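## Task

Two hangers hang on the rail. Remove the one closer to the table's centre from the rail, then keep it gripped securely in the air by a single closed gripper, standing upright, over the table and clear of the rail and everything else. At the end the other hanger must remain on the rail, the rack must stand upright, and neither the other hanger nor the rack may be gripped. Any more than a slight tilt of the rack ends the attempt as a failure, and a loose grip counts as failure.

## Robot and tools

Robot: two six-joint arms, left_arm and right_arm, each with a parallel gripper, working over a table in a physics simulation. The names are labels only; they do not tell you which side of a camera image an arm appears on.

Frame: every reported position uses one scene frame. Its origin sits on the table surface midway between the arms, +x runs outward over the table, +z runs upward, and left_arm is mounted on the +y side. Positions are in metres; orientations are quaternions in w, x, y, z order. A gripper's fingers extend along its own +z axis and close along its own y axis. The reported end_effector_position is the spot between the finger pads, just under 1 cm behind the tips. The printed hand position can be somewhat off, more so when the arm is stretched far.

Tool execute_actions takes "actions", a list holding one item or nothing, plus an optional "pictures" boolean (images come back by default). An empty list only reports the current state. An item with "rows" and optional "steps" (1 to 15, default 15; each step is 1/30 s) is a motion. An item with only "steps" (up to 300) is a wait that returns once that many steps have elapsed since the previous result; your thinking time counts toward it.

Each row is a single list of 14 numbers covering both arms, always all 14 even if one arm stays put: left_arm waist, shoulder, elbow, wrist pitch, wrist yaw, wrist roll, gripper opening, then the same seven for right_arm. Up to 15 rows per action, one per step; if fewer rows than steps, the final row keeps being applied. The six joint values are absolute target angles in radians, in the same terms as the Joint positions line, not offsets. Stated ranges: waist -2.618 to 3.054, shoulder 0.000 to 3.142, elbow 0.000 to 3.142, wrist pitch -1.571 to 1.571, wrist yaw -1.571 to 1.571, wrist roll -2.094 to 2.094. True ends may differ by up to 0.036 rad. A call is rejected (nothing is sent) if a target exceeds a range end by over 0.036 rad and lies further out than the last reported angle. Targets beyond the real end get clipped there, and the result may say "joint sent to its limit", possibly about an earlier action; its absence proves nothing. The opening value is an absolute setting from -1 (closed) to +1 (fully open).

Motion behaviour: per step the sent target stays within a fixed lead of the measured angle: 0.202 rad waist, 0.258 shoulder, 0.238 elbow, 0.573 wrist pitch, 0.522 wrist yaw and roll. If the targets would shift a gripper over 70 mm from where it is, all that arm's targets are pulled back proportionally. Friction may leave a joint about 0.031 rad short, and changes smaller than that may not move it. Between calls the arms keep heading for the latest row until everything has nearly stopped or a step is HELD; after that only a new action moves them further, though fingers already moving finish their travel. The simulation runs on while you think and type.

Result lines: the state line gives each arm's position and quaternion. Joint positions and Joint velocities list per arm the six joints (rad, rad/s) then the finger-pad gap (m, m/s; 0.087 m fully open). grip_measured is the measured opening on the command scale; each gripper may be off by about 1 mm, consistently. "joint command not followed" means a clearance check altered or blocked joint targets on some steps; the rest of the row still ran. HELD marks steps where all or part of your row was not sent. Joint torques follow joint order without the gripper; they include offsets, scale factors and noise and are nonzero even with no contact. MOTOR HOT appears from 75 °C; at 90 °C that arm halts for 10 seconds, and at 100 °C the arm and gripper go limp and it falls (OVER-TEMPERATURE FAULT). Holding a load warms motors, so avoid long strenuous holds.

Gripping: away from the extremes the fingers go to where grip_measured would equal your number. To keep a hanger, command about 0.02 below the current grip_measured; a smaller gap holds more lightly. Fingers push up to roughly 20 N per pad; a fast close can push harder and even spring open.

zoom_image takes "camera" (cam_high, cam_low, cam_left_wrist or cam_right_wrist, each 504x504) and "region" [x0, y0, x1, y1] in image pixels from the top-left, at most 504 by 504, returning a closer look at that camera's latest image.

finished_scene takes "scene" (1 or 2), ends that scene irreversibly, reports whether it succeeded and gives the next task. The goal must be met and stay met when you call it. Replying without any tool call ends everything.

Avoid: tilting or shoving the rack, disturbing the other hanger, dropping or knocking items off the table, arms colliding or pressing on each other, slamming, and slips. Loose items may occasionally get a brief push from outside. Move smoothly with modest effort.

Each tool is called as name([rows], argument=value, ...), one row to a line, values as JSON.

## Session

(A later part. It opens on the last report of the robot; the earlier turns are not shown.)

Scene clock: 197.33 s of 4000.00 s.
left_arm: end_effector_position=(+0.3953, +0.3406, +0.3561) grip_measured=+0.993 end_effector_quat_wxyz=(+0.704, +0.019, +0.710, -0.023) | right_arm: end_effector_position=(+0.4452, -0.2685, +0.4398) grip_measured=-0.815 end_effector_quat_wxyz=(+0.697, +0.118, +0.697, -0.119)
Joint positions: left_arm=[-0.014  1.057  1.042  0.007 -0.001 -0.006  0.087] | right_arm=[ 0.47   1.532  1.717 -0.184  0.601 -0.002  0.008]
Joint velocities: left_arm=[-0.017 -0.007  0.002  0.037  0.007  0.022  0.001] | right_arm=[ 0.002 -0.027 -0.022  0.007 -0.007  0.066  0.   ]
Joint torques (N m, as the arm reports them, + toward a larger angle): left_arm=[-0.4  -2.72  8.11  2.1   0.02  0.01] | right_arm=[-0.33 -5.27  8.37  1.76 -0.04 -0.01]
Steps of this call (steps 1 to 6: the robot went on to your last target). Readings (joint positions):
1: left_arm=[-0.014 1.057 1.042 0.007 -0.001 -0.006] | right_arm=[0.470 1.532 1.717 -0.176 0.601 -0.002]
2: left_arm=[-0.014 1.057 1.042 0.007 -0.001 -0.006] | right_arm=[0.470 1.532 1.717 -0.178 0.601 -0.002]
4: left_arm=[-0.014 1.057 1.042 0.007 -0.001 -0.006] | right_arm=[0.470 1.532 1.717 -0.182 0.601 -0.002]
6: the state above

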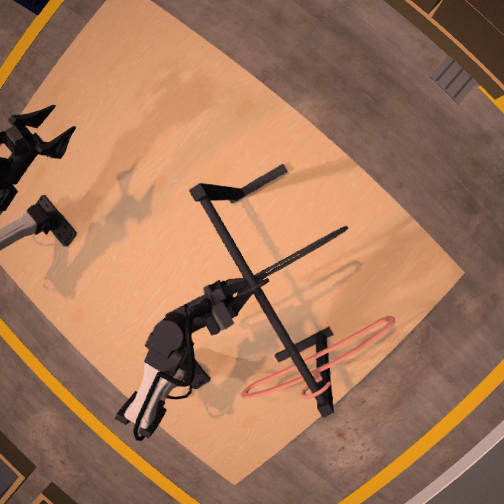

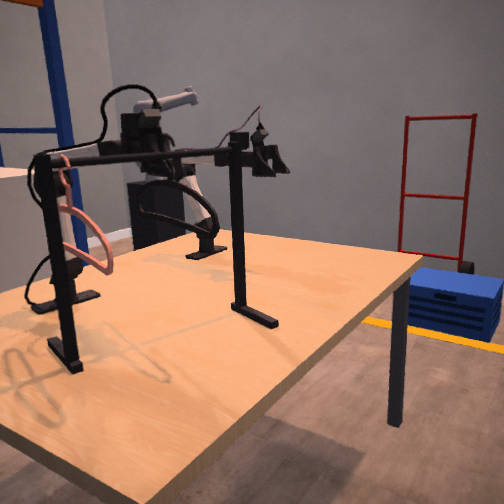

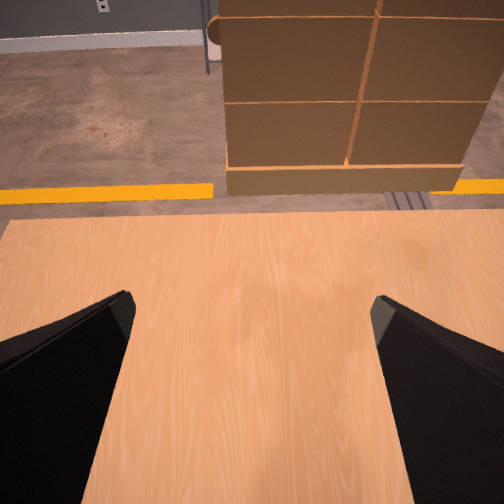

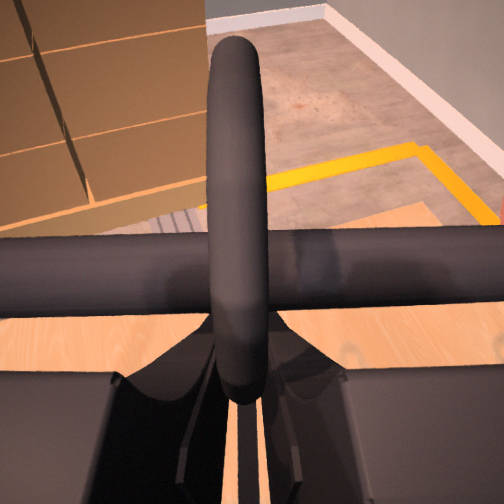

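execute_actions([
  {"rows":[[-0.014,1.057,1.042,0.008,0,0,1,0.475,1.52,1.715,-0.188,0.615,0,-0.86],[-0.014,1.057,1.042,0.008,0,0,1,0.485,1.505,1.70,-0.192,0.63,0,-0.86],[-0.014,1.057,1.042,0.008,0,0,1,0.50,1.485,1.683,-0.196,0.648,0,-0.86],[-0.014,1.057,1.042,0.008,0,0,1,0.517,1.463,1.664,-0.20,0.665,0,-0.86],[-0.014,1.057,1.042,0.008,0,0,1,0.535,1.44,1.645,-0.204,0.683,0,-0.86],[-0.014,1.057,1.042,0.008,0,0,1,0.555,1.42,1.627,-0.207,0.702,0,-0.86],[-0.014,1.057,1.042,0.008,0,0,1,0.578,1.394,1.607,-0.213,0.725,0,-0.86],[-0.014,1.057,1.042,0.008,0,0,1,0.603,1.368,1.587,-0.219,0.75,0,-0.86],[-0.014,1.057,1.042,0.008,0,0,1,0.63,1.342,1.567,-0.226,0.777,0,-0.86],[-0.014,1.057,1.042,0.008,0,0,1,0.658,1.316,1.548,-0.232,0.805,0,-0.86],[-0.014,1.057,1.042,0.008,0,0,1,0.683,1.297,1.535,-0.238,0.83,0,-0.86],[-0.014,1.057,1.042,0.008,0,0,1,0.708,1.278,1.523,-0.244,0.855,0,-0.86],[-0.014,1.057,1.042,0.008,0,0,1,0.734,1.26,1.511,-0.25,0.881,0,-0.86],[-0.014,1.057,1.042,0.008,0,0,1,0.76,1.242,1.50,-0.257,0.908,0,-0.86],[-0.014,1.057,1.042,0.008,0,0,1,0.788,1.225,1.489,-0.263,0.935,0,-0.86]],"steps":15},
])

execute_actions([
  {"steps":6},
])

Scene clock: 222.10 s of 4000.00 s.
left_arm: end_effector_position=(+0.3953, +0.3406, +0.3561) grip_measured=+0.993 end_effector_quat_wxyz=(+0.704, +0.019, +0.710, -0.023) | right_arm: end_effector_position=(+0.3513, -0.2202, +0.4444) grip_measured=-0.815 end_effector_quat_wxyz=(+0.702, +0.102, +0.698, -0.100)
Joint positions: left_arm=[-0.014  1.057  1.042  0.007 -0.001 -0.006  0.087] | right_arm=[ 0.74   1.274  1.524 -0.243  0.823 -0.002  0.008]
Joint velocities: left_arm=[-0.012 -0.017  0.012  0.037 -0.066  0.037 -0.   ] | right_arm=[ 0.725 -0.613 -0.266 -0.095  0.681  0.007 -0.   ]
Joint torques (N m, as the arm reports them, + toward a larger angle): left_arm=[-0.38 -2.7   8.11  2.09  0.02  0.02] | right_arm=[ 0.45 -4.77  5.38  1.65  0.06  0.01]
Steps of this call (steps 1 to 30: the robot went on to your last target; steps 31 to 100: nothing new was sent; then 20.93 s passed at rest; steps 101 to 115: all 15 steps of this action). Readings (joint positions):
101: left_arm=[-0.014 1.057 1.042 0.007 -0.001 -0.006] | right_arm=[0.470 1.532 1.717 -0.187 0.602 -0.002]
102: left_arm=[-0.014 1.057 1.042 0.007 -0.001 -0.006] | right_arm=[0.470 1.532 1.717 -0.189 0.606 -0.002]
104: left_arm=[-0.014 1.057 1.042 0.007 -0.001 -0.006] | right_arm=[0.481 1.521 1.702 -0.190 0.622 -0.002]
108: left_arm=[-0.014 1.057 1.042 0.007 -0.001 -0.006] | right_arm=[0.552 1.446 1.627 -0.210 0.675 -0.002]
115: the state above

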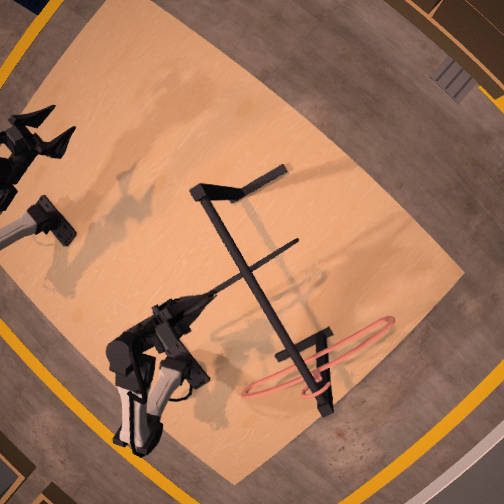

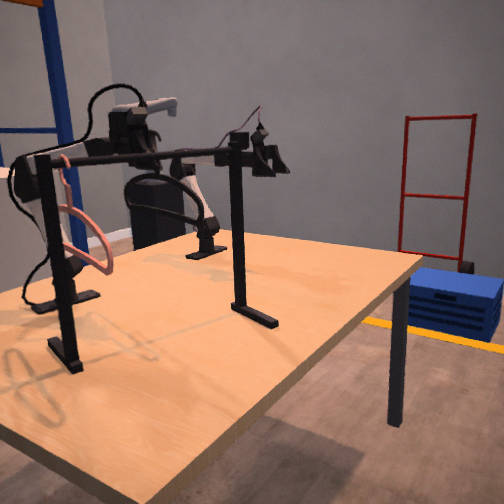

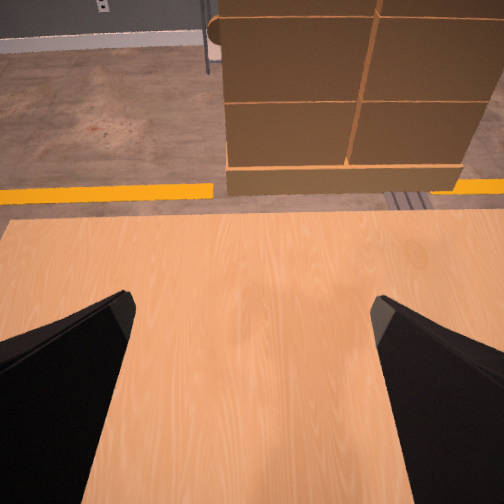

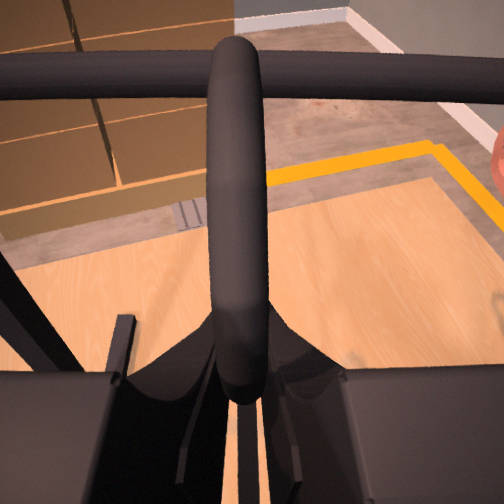

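Scene clock: 222.30 s of 4000.00 s.
left_arm: end_effector_position=(+0.3953, +0.3406, +0.3561) grip_measured=+0.993 end_effector_quat_wxyz=(+0.704, +0.019, +0.710, -0.023) | right_arm: end_effector_position=(+0.3323, -0.2247, +0.4523) grip_measured=-0.815 end_effector_quat_wxyz=(+0.706, +0.120, +0.690, -0.107)
Joint positions: left_arm=[-0.014  1.057  1.042  0.007 -0.001 -0.006  0.087] | right_arm=[ 0.784  1.231  1.514 -0.252  0.902 -0.002  0.008]
Joint velocities: left_arm=[-0.007 -0.002 -0.012  0.037 -0.037  0.051  0.   ] | right_arm=[-0.002  0.007 -0.002 -0.066  0.168  0.007  0.001]
Joint torques (N m, as the arm reports them, + toward a larger angle): left_arm=[-0.4  -2.7   8.09  2.1   0.03  0.02] | right_arm=[ 0.49 -3.77  4.74  1.55  0.09  0.  ]
Steps of this call (steps 1 to 6: the robot went on to your last target). Readings (joint positions):
1: left_arm=[-0.014 1.057 1.042 0.007 -0.001 -0.006] | right_arm=[0.762 1.256 1.517 -0.247 0.844 -0.002]
2: left_arm=[-0.014 1.057 1.042 0.007 -0.001 -0.006] | right_arm=[0.776 1.243 1.514 -0.250 0.859 -0.002]
4: left_arm=[-0.014 1.057 1.042 0.007 -0.001 -0.006] | right_arm=[0.784 1.232 1.514 -0.250 0.883 -0.002]
6: the state above

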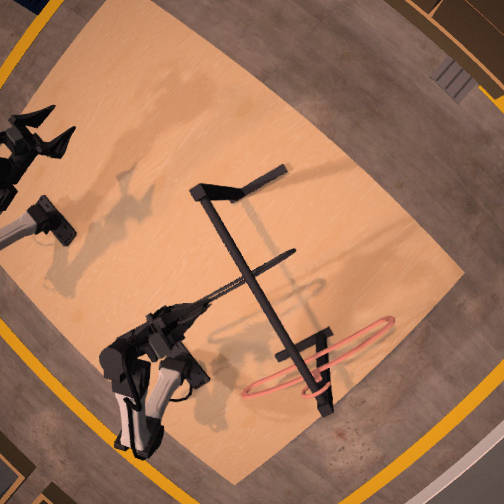

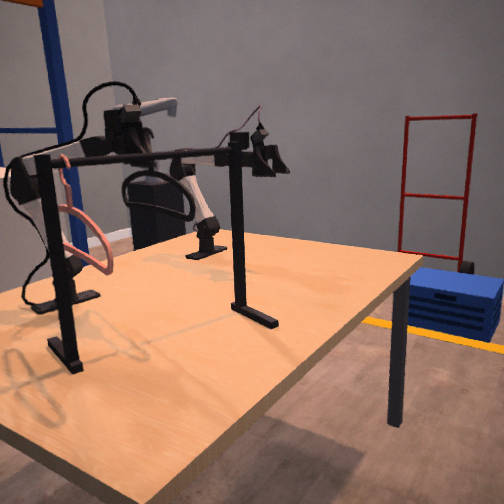

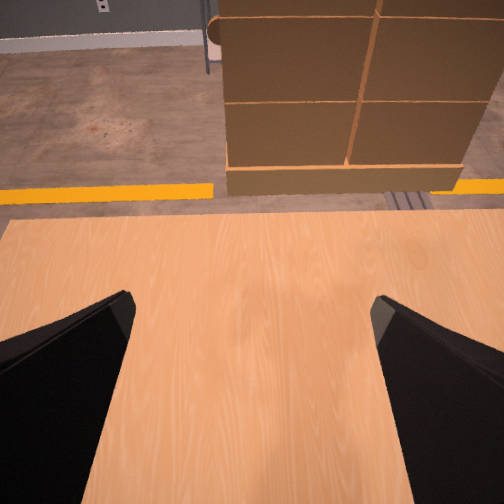

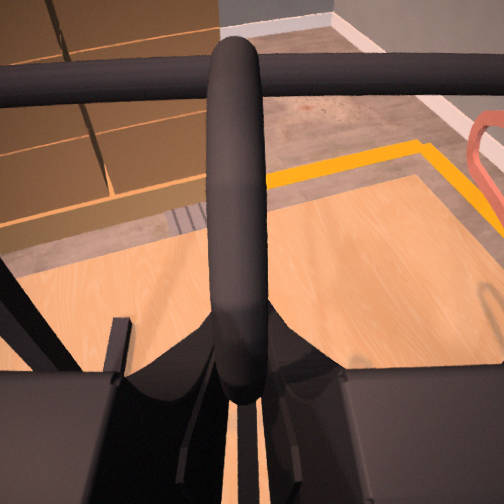

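execute_actions([
  {"rows":[[-0.014,1.057,1.042,0.008,0,0,1,0.80,1.22,1.48,-0.265,0.95,0,-0.86],[-0.014,1.057,1.042,0.008,0,0,1,0.825,1.207,1.47,-0.27,0.975,0,-0.86],[-0.014,1.057,1.042,0.008,0,0,1,0.855,1.193,1.46,-0.277,1.005,0,-0.86],[-0.014,1.057,1.042,0.008,0,0,1,0.89,1.179,1.45,-0.284,1.04,0,-0.86],[-0.014,1.057,1.042,0.008,0,0,1,0.925,1.165,1.44,-0.291,1.075,0,-0.86],[-0.014,1.057,1.042,0.008,0,0,1,0.96,1.152,1.43,-0.297,1.11,0,-0.86],[-0.014,1.057,1.042,0.008,0,0,1,0.992,1.139,1.42,-0.303,1.14,0,-0.86],[-0.014,1.057,1.042,0.008,0,0,1,1.02,1.139,1.42,-0.303,1.14,0,-0.86],[-0.014,1.057,1.042,0.008,0,0,1,1.05,1.139,1.42,-0.303,1.14,0,-0.86],[-0.014,1.057,1.042,0.008,0,0,1,1.08,1.139,1.42,-0.303,1.14,0,-0.86],[-0.014,1.057,1.042,0.008,0,0,1,1.11,1.139,1.42,-0.303,1.14,0,-0.86],[-0.014,1.057,1.042,0.008,0,0,1,1.145,1.139,1.42,-0.303,1.14,0,-0.86],[-0.014,1.057,1.042,0.008,0,0,1,1.18,1.139,1.42,-0.303,1.14,0,-0.86],[-0.014,1.057,1.042,0.008,0,0,1,1.215,1.139,1.42,-0.303,1.14,0,-0.86],[-0.014,1.057,1.042,0.008,0,0,1,1.25,1.139,1.42,-0.303,1.14,0,-0.86]],"steps":15},
])

execute_actions([
  {"steps":6},
])

Scene clock: 230.43 s of 4000.00 s.
left_arm: end_effector_position=(+0.3953, +0.3406, +0.3561) grip_measured=+0.993 end_effector_quat_wxyz=(+0.704, +0.019, +0.710, -0.023) | right_arm: end_effector_position=(+0.2655, -0.1459, +0.4350) grip_measured=-0.815 end_effector_quat_wxyz=(+0.702, +0.042, +0.709, -0.056)
Joint positions: left_arm=[-0.014  1.057  1.042  0.007 -0.001 -0.006  0.087] | right_arm=[ 1.185  1.157  1.434 -0.299  1.119 -0.002  0.008]
Joint velocities: left_arm=[-0.012 -0.012  0.007 -0.037  0.022 -0.066 -0.   ] | right_arm=[ 0.969 -0.002  0.002  0.037  0.095  0.007  0.   ]
Joint torques (N m, as the arm reports them, + toward a larger angle): left_arm=[-0.39 -2.72  8.09  2.09  0.02  0.01] | right_arm=[ 0.58 -3.8   5.54  1.48  0.1  -0.02]
Steps of this call (steps 1 to 30: the robot went on to your last target; steps 31 to 100: nothing new was sent; then 4.30 s passed at rest; steps 101 to 115: all 15 steps of this action). Readings (joint positions):
101: left_arm=[-0.014 1.057 1.042 0.007 -0.001 -0.006] | right_arm=[0.785 1.231 1.504 -0.264 0.930 -0.002]
102: left_arm=[-0.014 1.057 1.042 0.007 -0.001 -0.006] | right_arm=[0.791 1.231 1.501 -0.264 0.938 -0.002]
104: left_arm=[-0.014 1.057 1.042 0.007 -0.001 -0.006] | right_arm=[0.828 1.221 1.484 -0.267 0.968 -0.002]
108: left_arm=[-0.014 1.057 1.042 0.007 -0.001 -0.006] | right_arm=[0.963 1.180 1.439 -0.291 1.051 -0.002]
115: the state above

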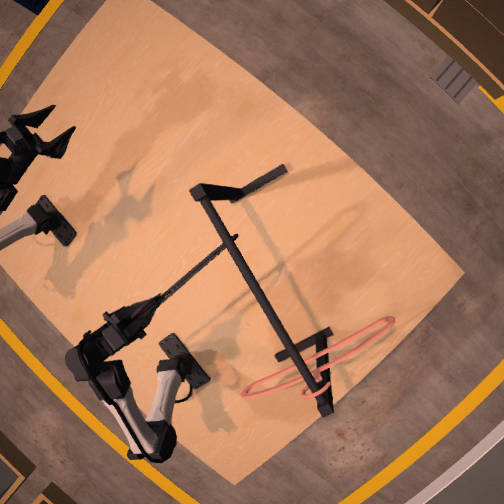

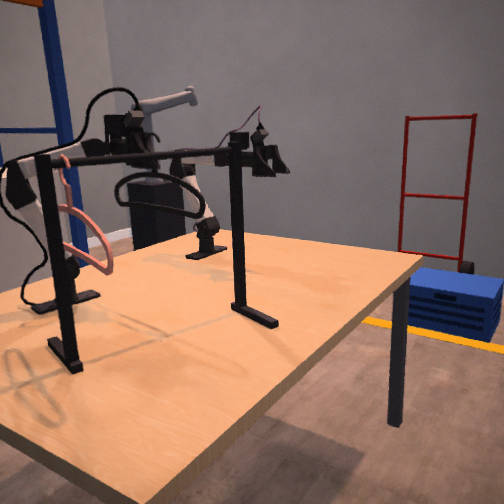

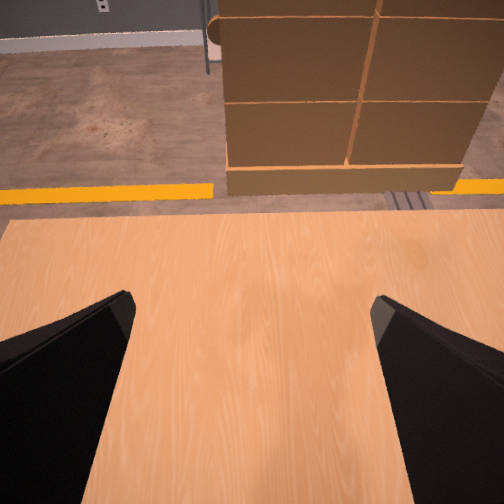

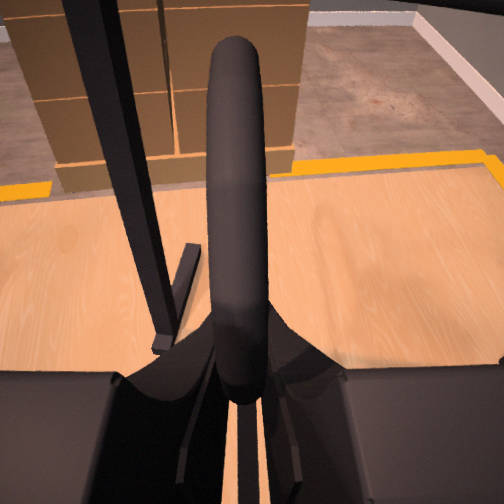

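Scene clock: 230.63 s of 4000.00 s.
left_arm: end_effector_position=(+0.3953, +0.3406, +0.3561) grip_measured=+0.993 end_effector_quat_wxyz=(+0.704, +0.019, +0.710, -0.023) | right_arm: end_effector_position=(+0.2558, -0.1296, +0.4348) grip_measured=-0.815 end_effector_quat_wxyz=(+0.703, +0.021, +0.710, -0.037)
Joint positions: left_arm=[-0.014  1.057  1.042  0.007 -0.001 -0.006  0.087] | right_arm=[ 1.246  1.157  1.434 -0.301  1.125 -0.002  0.008]
Joint velocities: left_arm=[-0.012 -0.007 -0.007  0.081 -0.051 -0.022 -0.   ] | right_arm=[ 0.002  0.002 -0.002  0.022 -0.007  0.037 -0.   ]
Joint torques (N m, as the arm reports them, + toward a larger angle): left_arm=[-0.41 -2.73  8.11  2.09  0.02  0.01] | right_arm=[ 0.5  -3.78  5.34  1.47  0.14 -0.01]
Steps of this call (steps 1 to 6: the robot went on to your last target). Readings (joint positions):
1: left_arm=[-0.014 1.057 1.042 0.007 -0.001 -0.006] | right_arm=[1.215 1.157 1.434 -0.300 1.119 -0.002]
2: left_arm=[-0.014 1.057 1.042 0.007 -0.001 -0.006] | right_arm=[1.234 1.157 1.434 -0.300 1.119 -0.002]
4: left_arm=[-0.014 1.057 1.042 0.007 -0.001 -0.006] | right_arm=[1.246 1.157 1.434 -0.300 1.120 -0.002]
6: the state above

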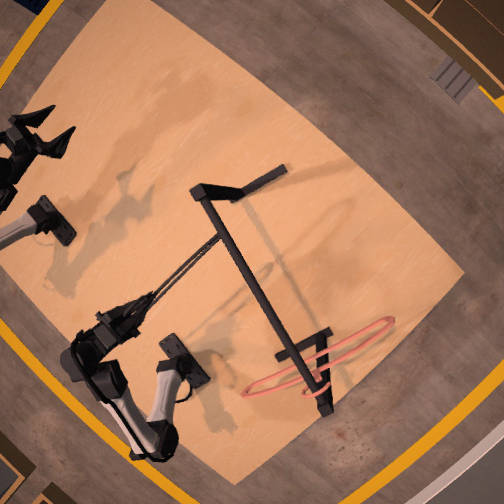

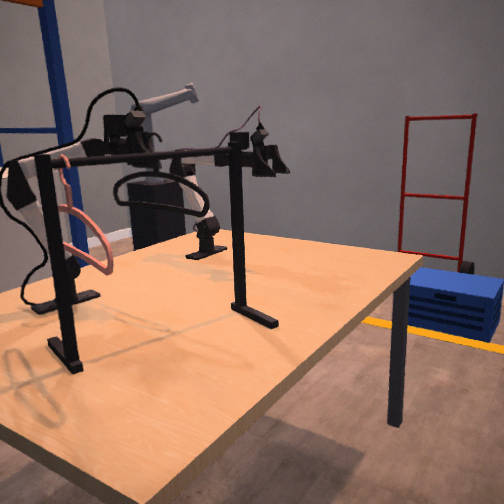

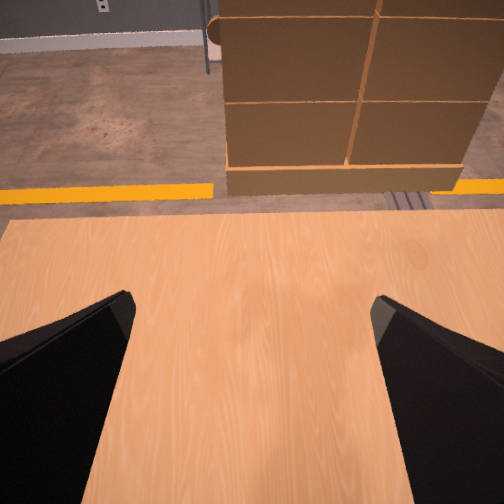

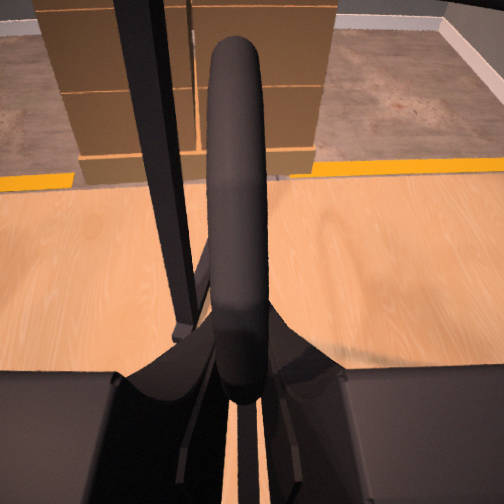

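execute_actions([
  {"rows":[[-0.014,1.057,1.042,0.008,0,0,1,1.255,1.125,1.41,-0.31,1.14,0,-0.86],[-0.014,1.057,1.042,0.008,0,0,1,1.265,1.10,1.40,-0.32,1.135,0,-0.86],[-0.014,1.057,1.042,0.008,0,0,1,1.28,1.075,1.39,-0.33,1.125,0,-0.86],[-0.014,1.057,1.042,0.008,0,0,1,1.30,1.05,1.38,-0.342,1.11,0,-0.86],[-0.014,1.057,1.042,0.008,0,0,1,1.325,1.025,1.37,-0.354,1.09,0,-0.86],[-0.014,1.057,1.042,0.008,0,0,1,1.355,1.005,1.36,-0.364,1.07,0,-0.86],[-0.014,1.057,1.042,0.008,0,0,1,1.39,0.99,1.352,-0.372,1.045,0,-0.86],[-0.014,1.057,1.042,0.008,0,0,1,1.425,0.98,1.346,-0.378,1.02,0,-0.86],[-0.014,1.057,1.042,0.008,0,0,1,1.46,0.975,1.343,-0.38,0.995,0,-0.86],[-0.014,1.057,1.042,0.008,0,0,1,1.495,0.975,1.343,-0.38,0.97,0,-0.86],[-0.014,1.057,1.042,0.008,0,0,1,1.525,0.975,1.343,-0.38,0.945,0,-0.86],[-0.014,1.057,1.042,0.008,0,0,1,1.552,0.975,1.343,-0.38,0.925,0,-0.86],[-0.014,1.057,1.042,0.008,0,0,1,1.574,0.975,1.343,-0.38,0.905,0,-0.86],[-0.014,1.057,1.042,0.008,0,0,1,1.59,0.975,1.343,-0.38,0.89,0,-0.86],[-0.014,1.057,1.042,0.008,0,0,1,1.60,0.975,1.343,-0.38,0.88,0,-0.86]],"steps":15},
])

execute_actions([
  {"steps":15},
])

Scene clock: 246.70 s of 4000.00 s.
left_arm: end_effector_position=(+0.3953, +0.3406, +0.3561) grip_measured=+0.993 end_effector_quat_wxyz=(+0.704, +0.019, +0.710, -0.023) | right_arm: end_effector_position=(+0.1693, -0.0747, +0.4415) grip_measured=-0.815 end_effector_quat_wxyz=(+0.695, -0.137, +0.690, +0.148)
Joint positions: left_arm=[-0.014  1.057  1.042  0.007 -0.001 -0.006  0.087] | right_arm=[ 1.569  0.979  1.363 -0.367  0.958 -0.002  0.008]
Joint velocities: left_arm=[-0.002  0.002  0.002 -0.007 -0.007 -0.022  0.   ] | right_arm=[ 0.525 -0.017 -0.085 -0.11  -0.564  0.037 -0.002]
Joint torques (N m, as the arm reports them, + toward a larger angle): left_arm=[-0.43 -2.7   8.1   2.1   0.03  0.01] | right_arm=[ 0.16 -1.16  5.06  1.55  0.08  0.04]
Steps of this call (steps 1 to 30: the robot went on to your last target; steps 31 to 100: nothing new was sent; then 12.23 s passed at rest; steps 101 to 115: all 15 steps of this action). Readings (joint positions):
101: left_arm=[-0.014 1.057 1.042 0.007 -0.001 -0.006] | right_arm=[1.246 1.156 1.434 -0.301 1.132 -0.002]
102: left_arm=[-0.014 1.057 1.042 0.007 -0.001 -0.006] | right_arm=[1.248 1.152 1.430 -0.303 1.132 -0.002]
104: left_arm=[-0.014 1.057 1.042 0.007 -0.001 -0.006] | right_arm=[1.264 1.124 1.408 -0.315 1.129 -0.002]
108: left_arm=[-0.014 1.057 1.042 0.007 -0.001 -0.006] | right_arm=[1.362 1.031 1.369 -0.352 1.092 -0.002]
115: the state above

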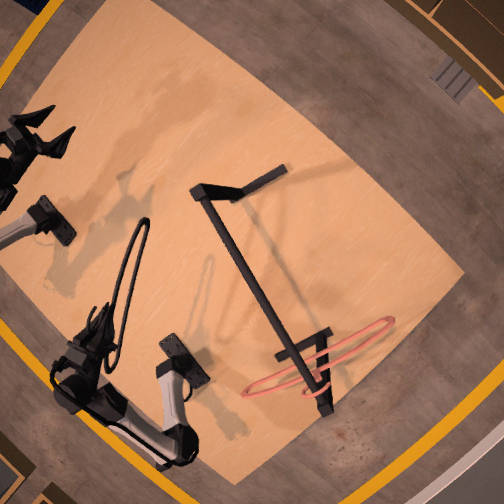

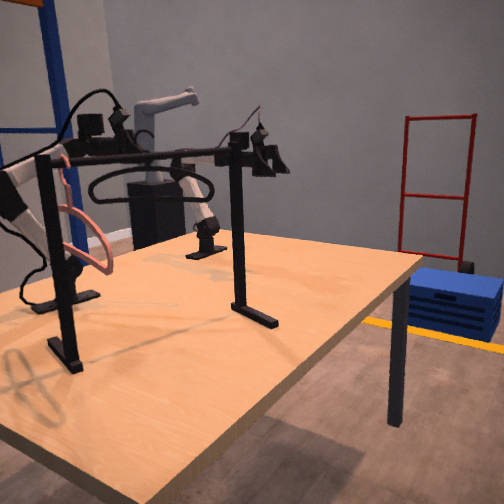

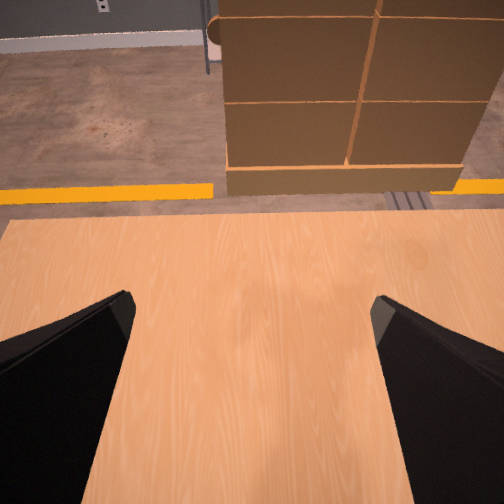

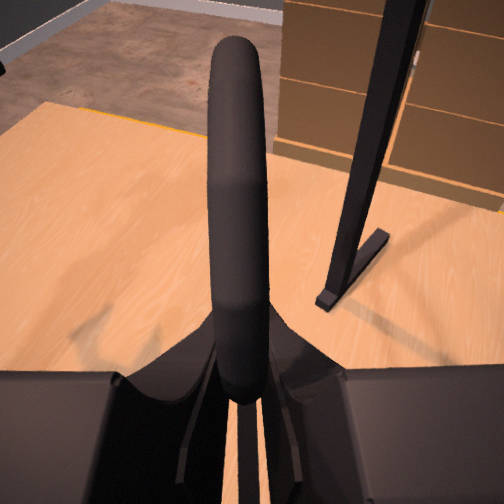

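Scene clock: 247.20 s of 4000.00 s.
left_arm: end_effector_position=(+0.3953, +0.3406, +0.3561) grip_measured=+0.993 end_effector_quat_wxyz=(+0.704, +0.019, +0.710, -0.023) | right_arm: end_effector_position=(+0.1586, -0.0591, +0.4367) grip_measured=-0.815 end_effector_quat_wxyz=(+0.685, -0.176, +0.685, +0.174)
Joint positions: left_arm=[-0.014  1.057  1.042  0.007 -0.001 -0.006  0.087] | right_arm=[ 1.593  0.979  1.357 -0.381  0.888 -0.002  0.008]
Joint velocities: left_arm=[-0.002 -0.002 -0.002  0.007  0.022 -0.007  0.   ] | right_arm=[-0.012  0.012 -0.012  0.037  0.007  0.095  0.001]
Joint torques (N m, as the arm reports them, + toward a larger angle): left_arm=[-0.44 -2.74  8.1   2.1   0.02  0.01] | right_arm=[ 0.69 -1.27  5.16  1.64 -0.08 -0.01]
Steps of this call (steps 1 to 15: the robot went on to your last target). Readings (joint positions):
1: left_arm=[-0.014 1.057 1.042 0.007 -0.001 -0.006] | right_arm=[1.583 0.979 1.361 -0.369 0.941 -0.002]
2: left_arm=[-0.014 1.057 1.042 0.007 -0.001 -0.006] | right_arm=[1.590 0.979 1.360 -0.372 0.928 -0.002]
4: left_arm=[-0.014 1.057 1.042 0.007 -0.001 -0.006] | right_arm=[1.593 0.979 1.357 -0.377 0.910 -0.002]
8: left_arm=[-0.014 1.057 1.042 0.007 -0.001 -0.006] | right_arm=[1.593 0.979 1.357 -0.379 0.896 -0.002]
15: the state above

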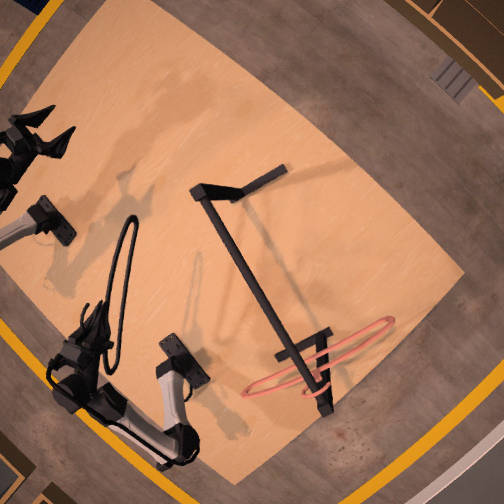

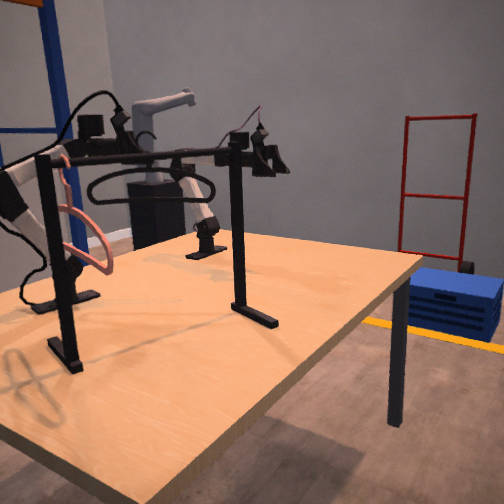

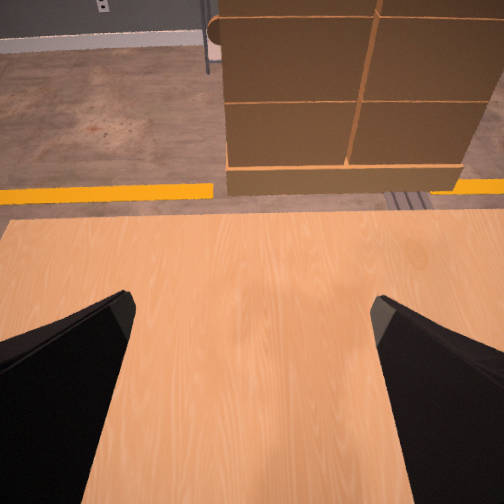

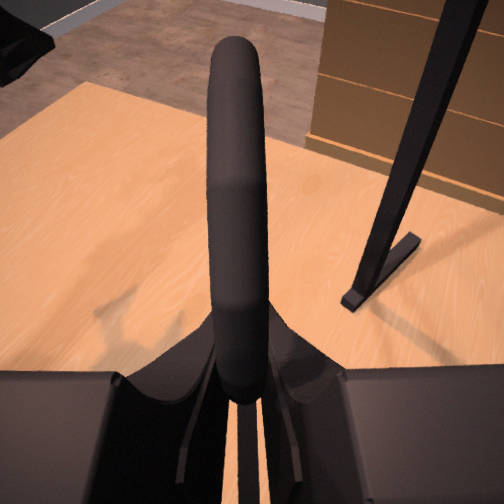

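execute_actions(actions=[])

Scene clock: 254.57 s of 4000.00 s.
left_arm: end_effector_position=(+0.3953, +0.3406, +0.3561) grip_measured=+0.993 end_effector_quat_wxyz=(+0.704, +0.019, +0.710, -0.023) | right_arm: end_effector_position=(+0.1584, -0.0588, +0.4366) grip_measured=-0.815 end_effector_quat_wxyz=(+0.685, -0.177, +0.685, +0.174)
Joint positions: left_arm=[-0.014  1.057  1.042  0.007 -0.001 -0.006  0.087] | right_arm=[ 1.593  0.979  1.357 -0.381  0.886 -0.002  0.008]
Joint velocities: left_arm=[ 0.007 -0.002 -0.007 -0.022 -0.081  0.022 -0.   ] | right_arm=[ 0.002 -0.002 -0.012 -0.007 -0.022 -0.022 -0.   ]
Joint torques (N m, as the arm reports them, + toward a larger angle): left_arm=[-0.4  -2.73  8.09  2.09  0.03  0.01] | right_arm=[ 0.69 -1.27  5.16  1.62 -0.06 -0.01]
Steps of this call (steps 1 to 15: the robot went on to your last target; steps 16 to 90: nothing new was sent; then 4.37 s passed at rest). Readings (joint positions):
1: left_arm=[-0.014 1.057 1.042 0.007 -0.001 -0.006] | right_arm=[1.593 0.979 1.357 -0.381 0.888 -0.002]
2: left_arm=[-0.014 1.057 1.042 0.007 -0.001 -0.006] | right_arm=[1.593 0.979 1.357 -0.381 0.888 -0.002]
4: left_arm=[-0.014 1.057 1.042 0.007 -0.001 -0.006] | right_arm=[1.593 0.979 1.357 -0.381 0.887 -0.002]
8: left_arm=[-0.014 1.057 1.042 0.007 -0.001 -0.006] | right_arm=[1.593 0.979 1.357 -0.381 0.887 -0.002]
90: the state above
All arms were judged still, so your last target was given up. Only a new action makes them travel on or press farther. Fingers that are still opening or closing keep moving.

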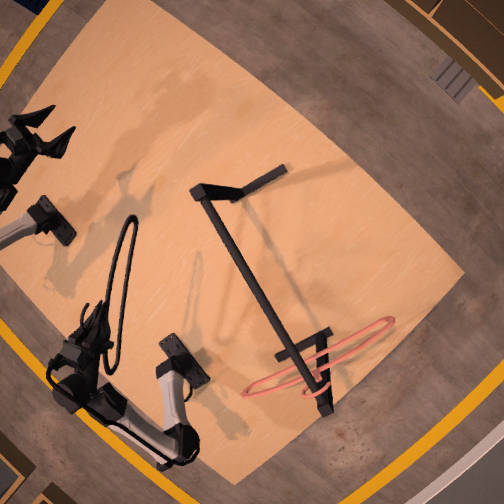

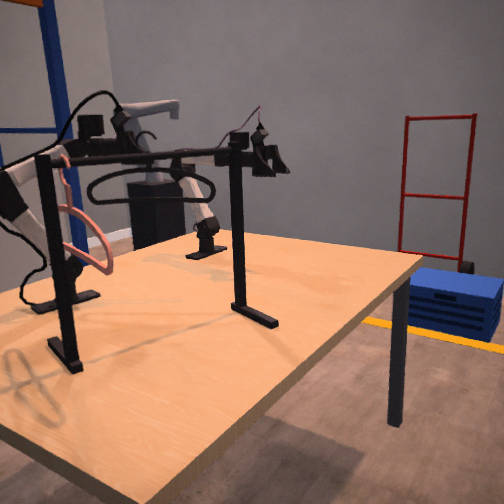

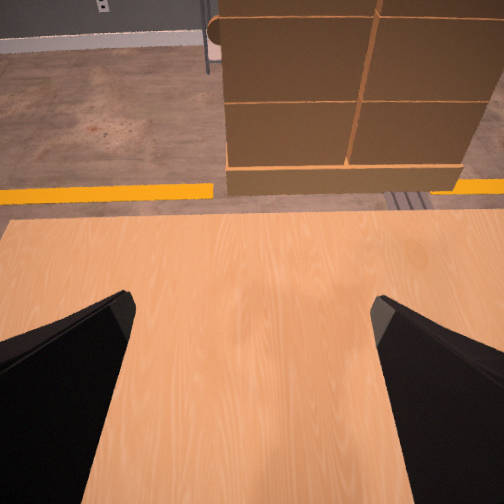

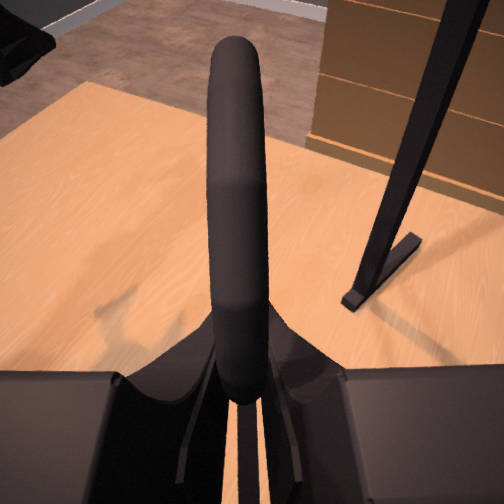

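zoom_image(camera="cam_low", region=[40, 70, 300, 260])

Region (40, 70, 300, 260) of cam_low's 504x504 image, scaled by 1.938, with more detail than that image has; it fills the top 368 rows of this view, and the rest is white.

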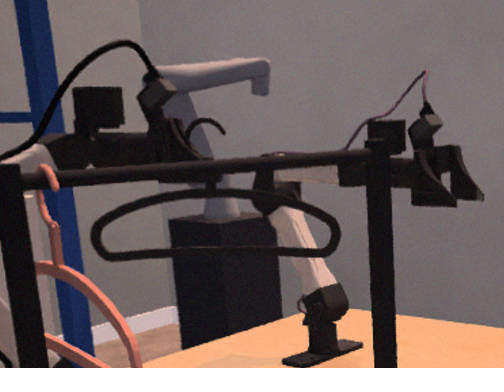

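finished_scene(scene=1)

The scene is finished: the task was done.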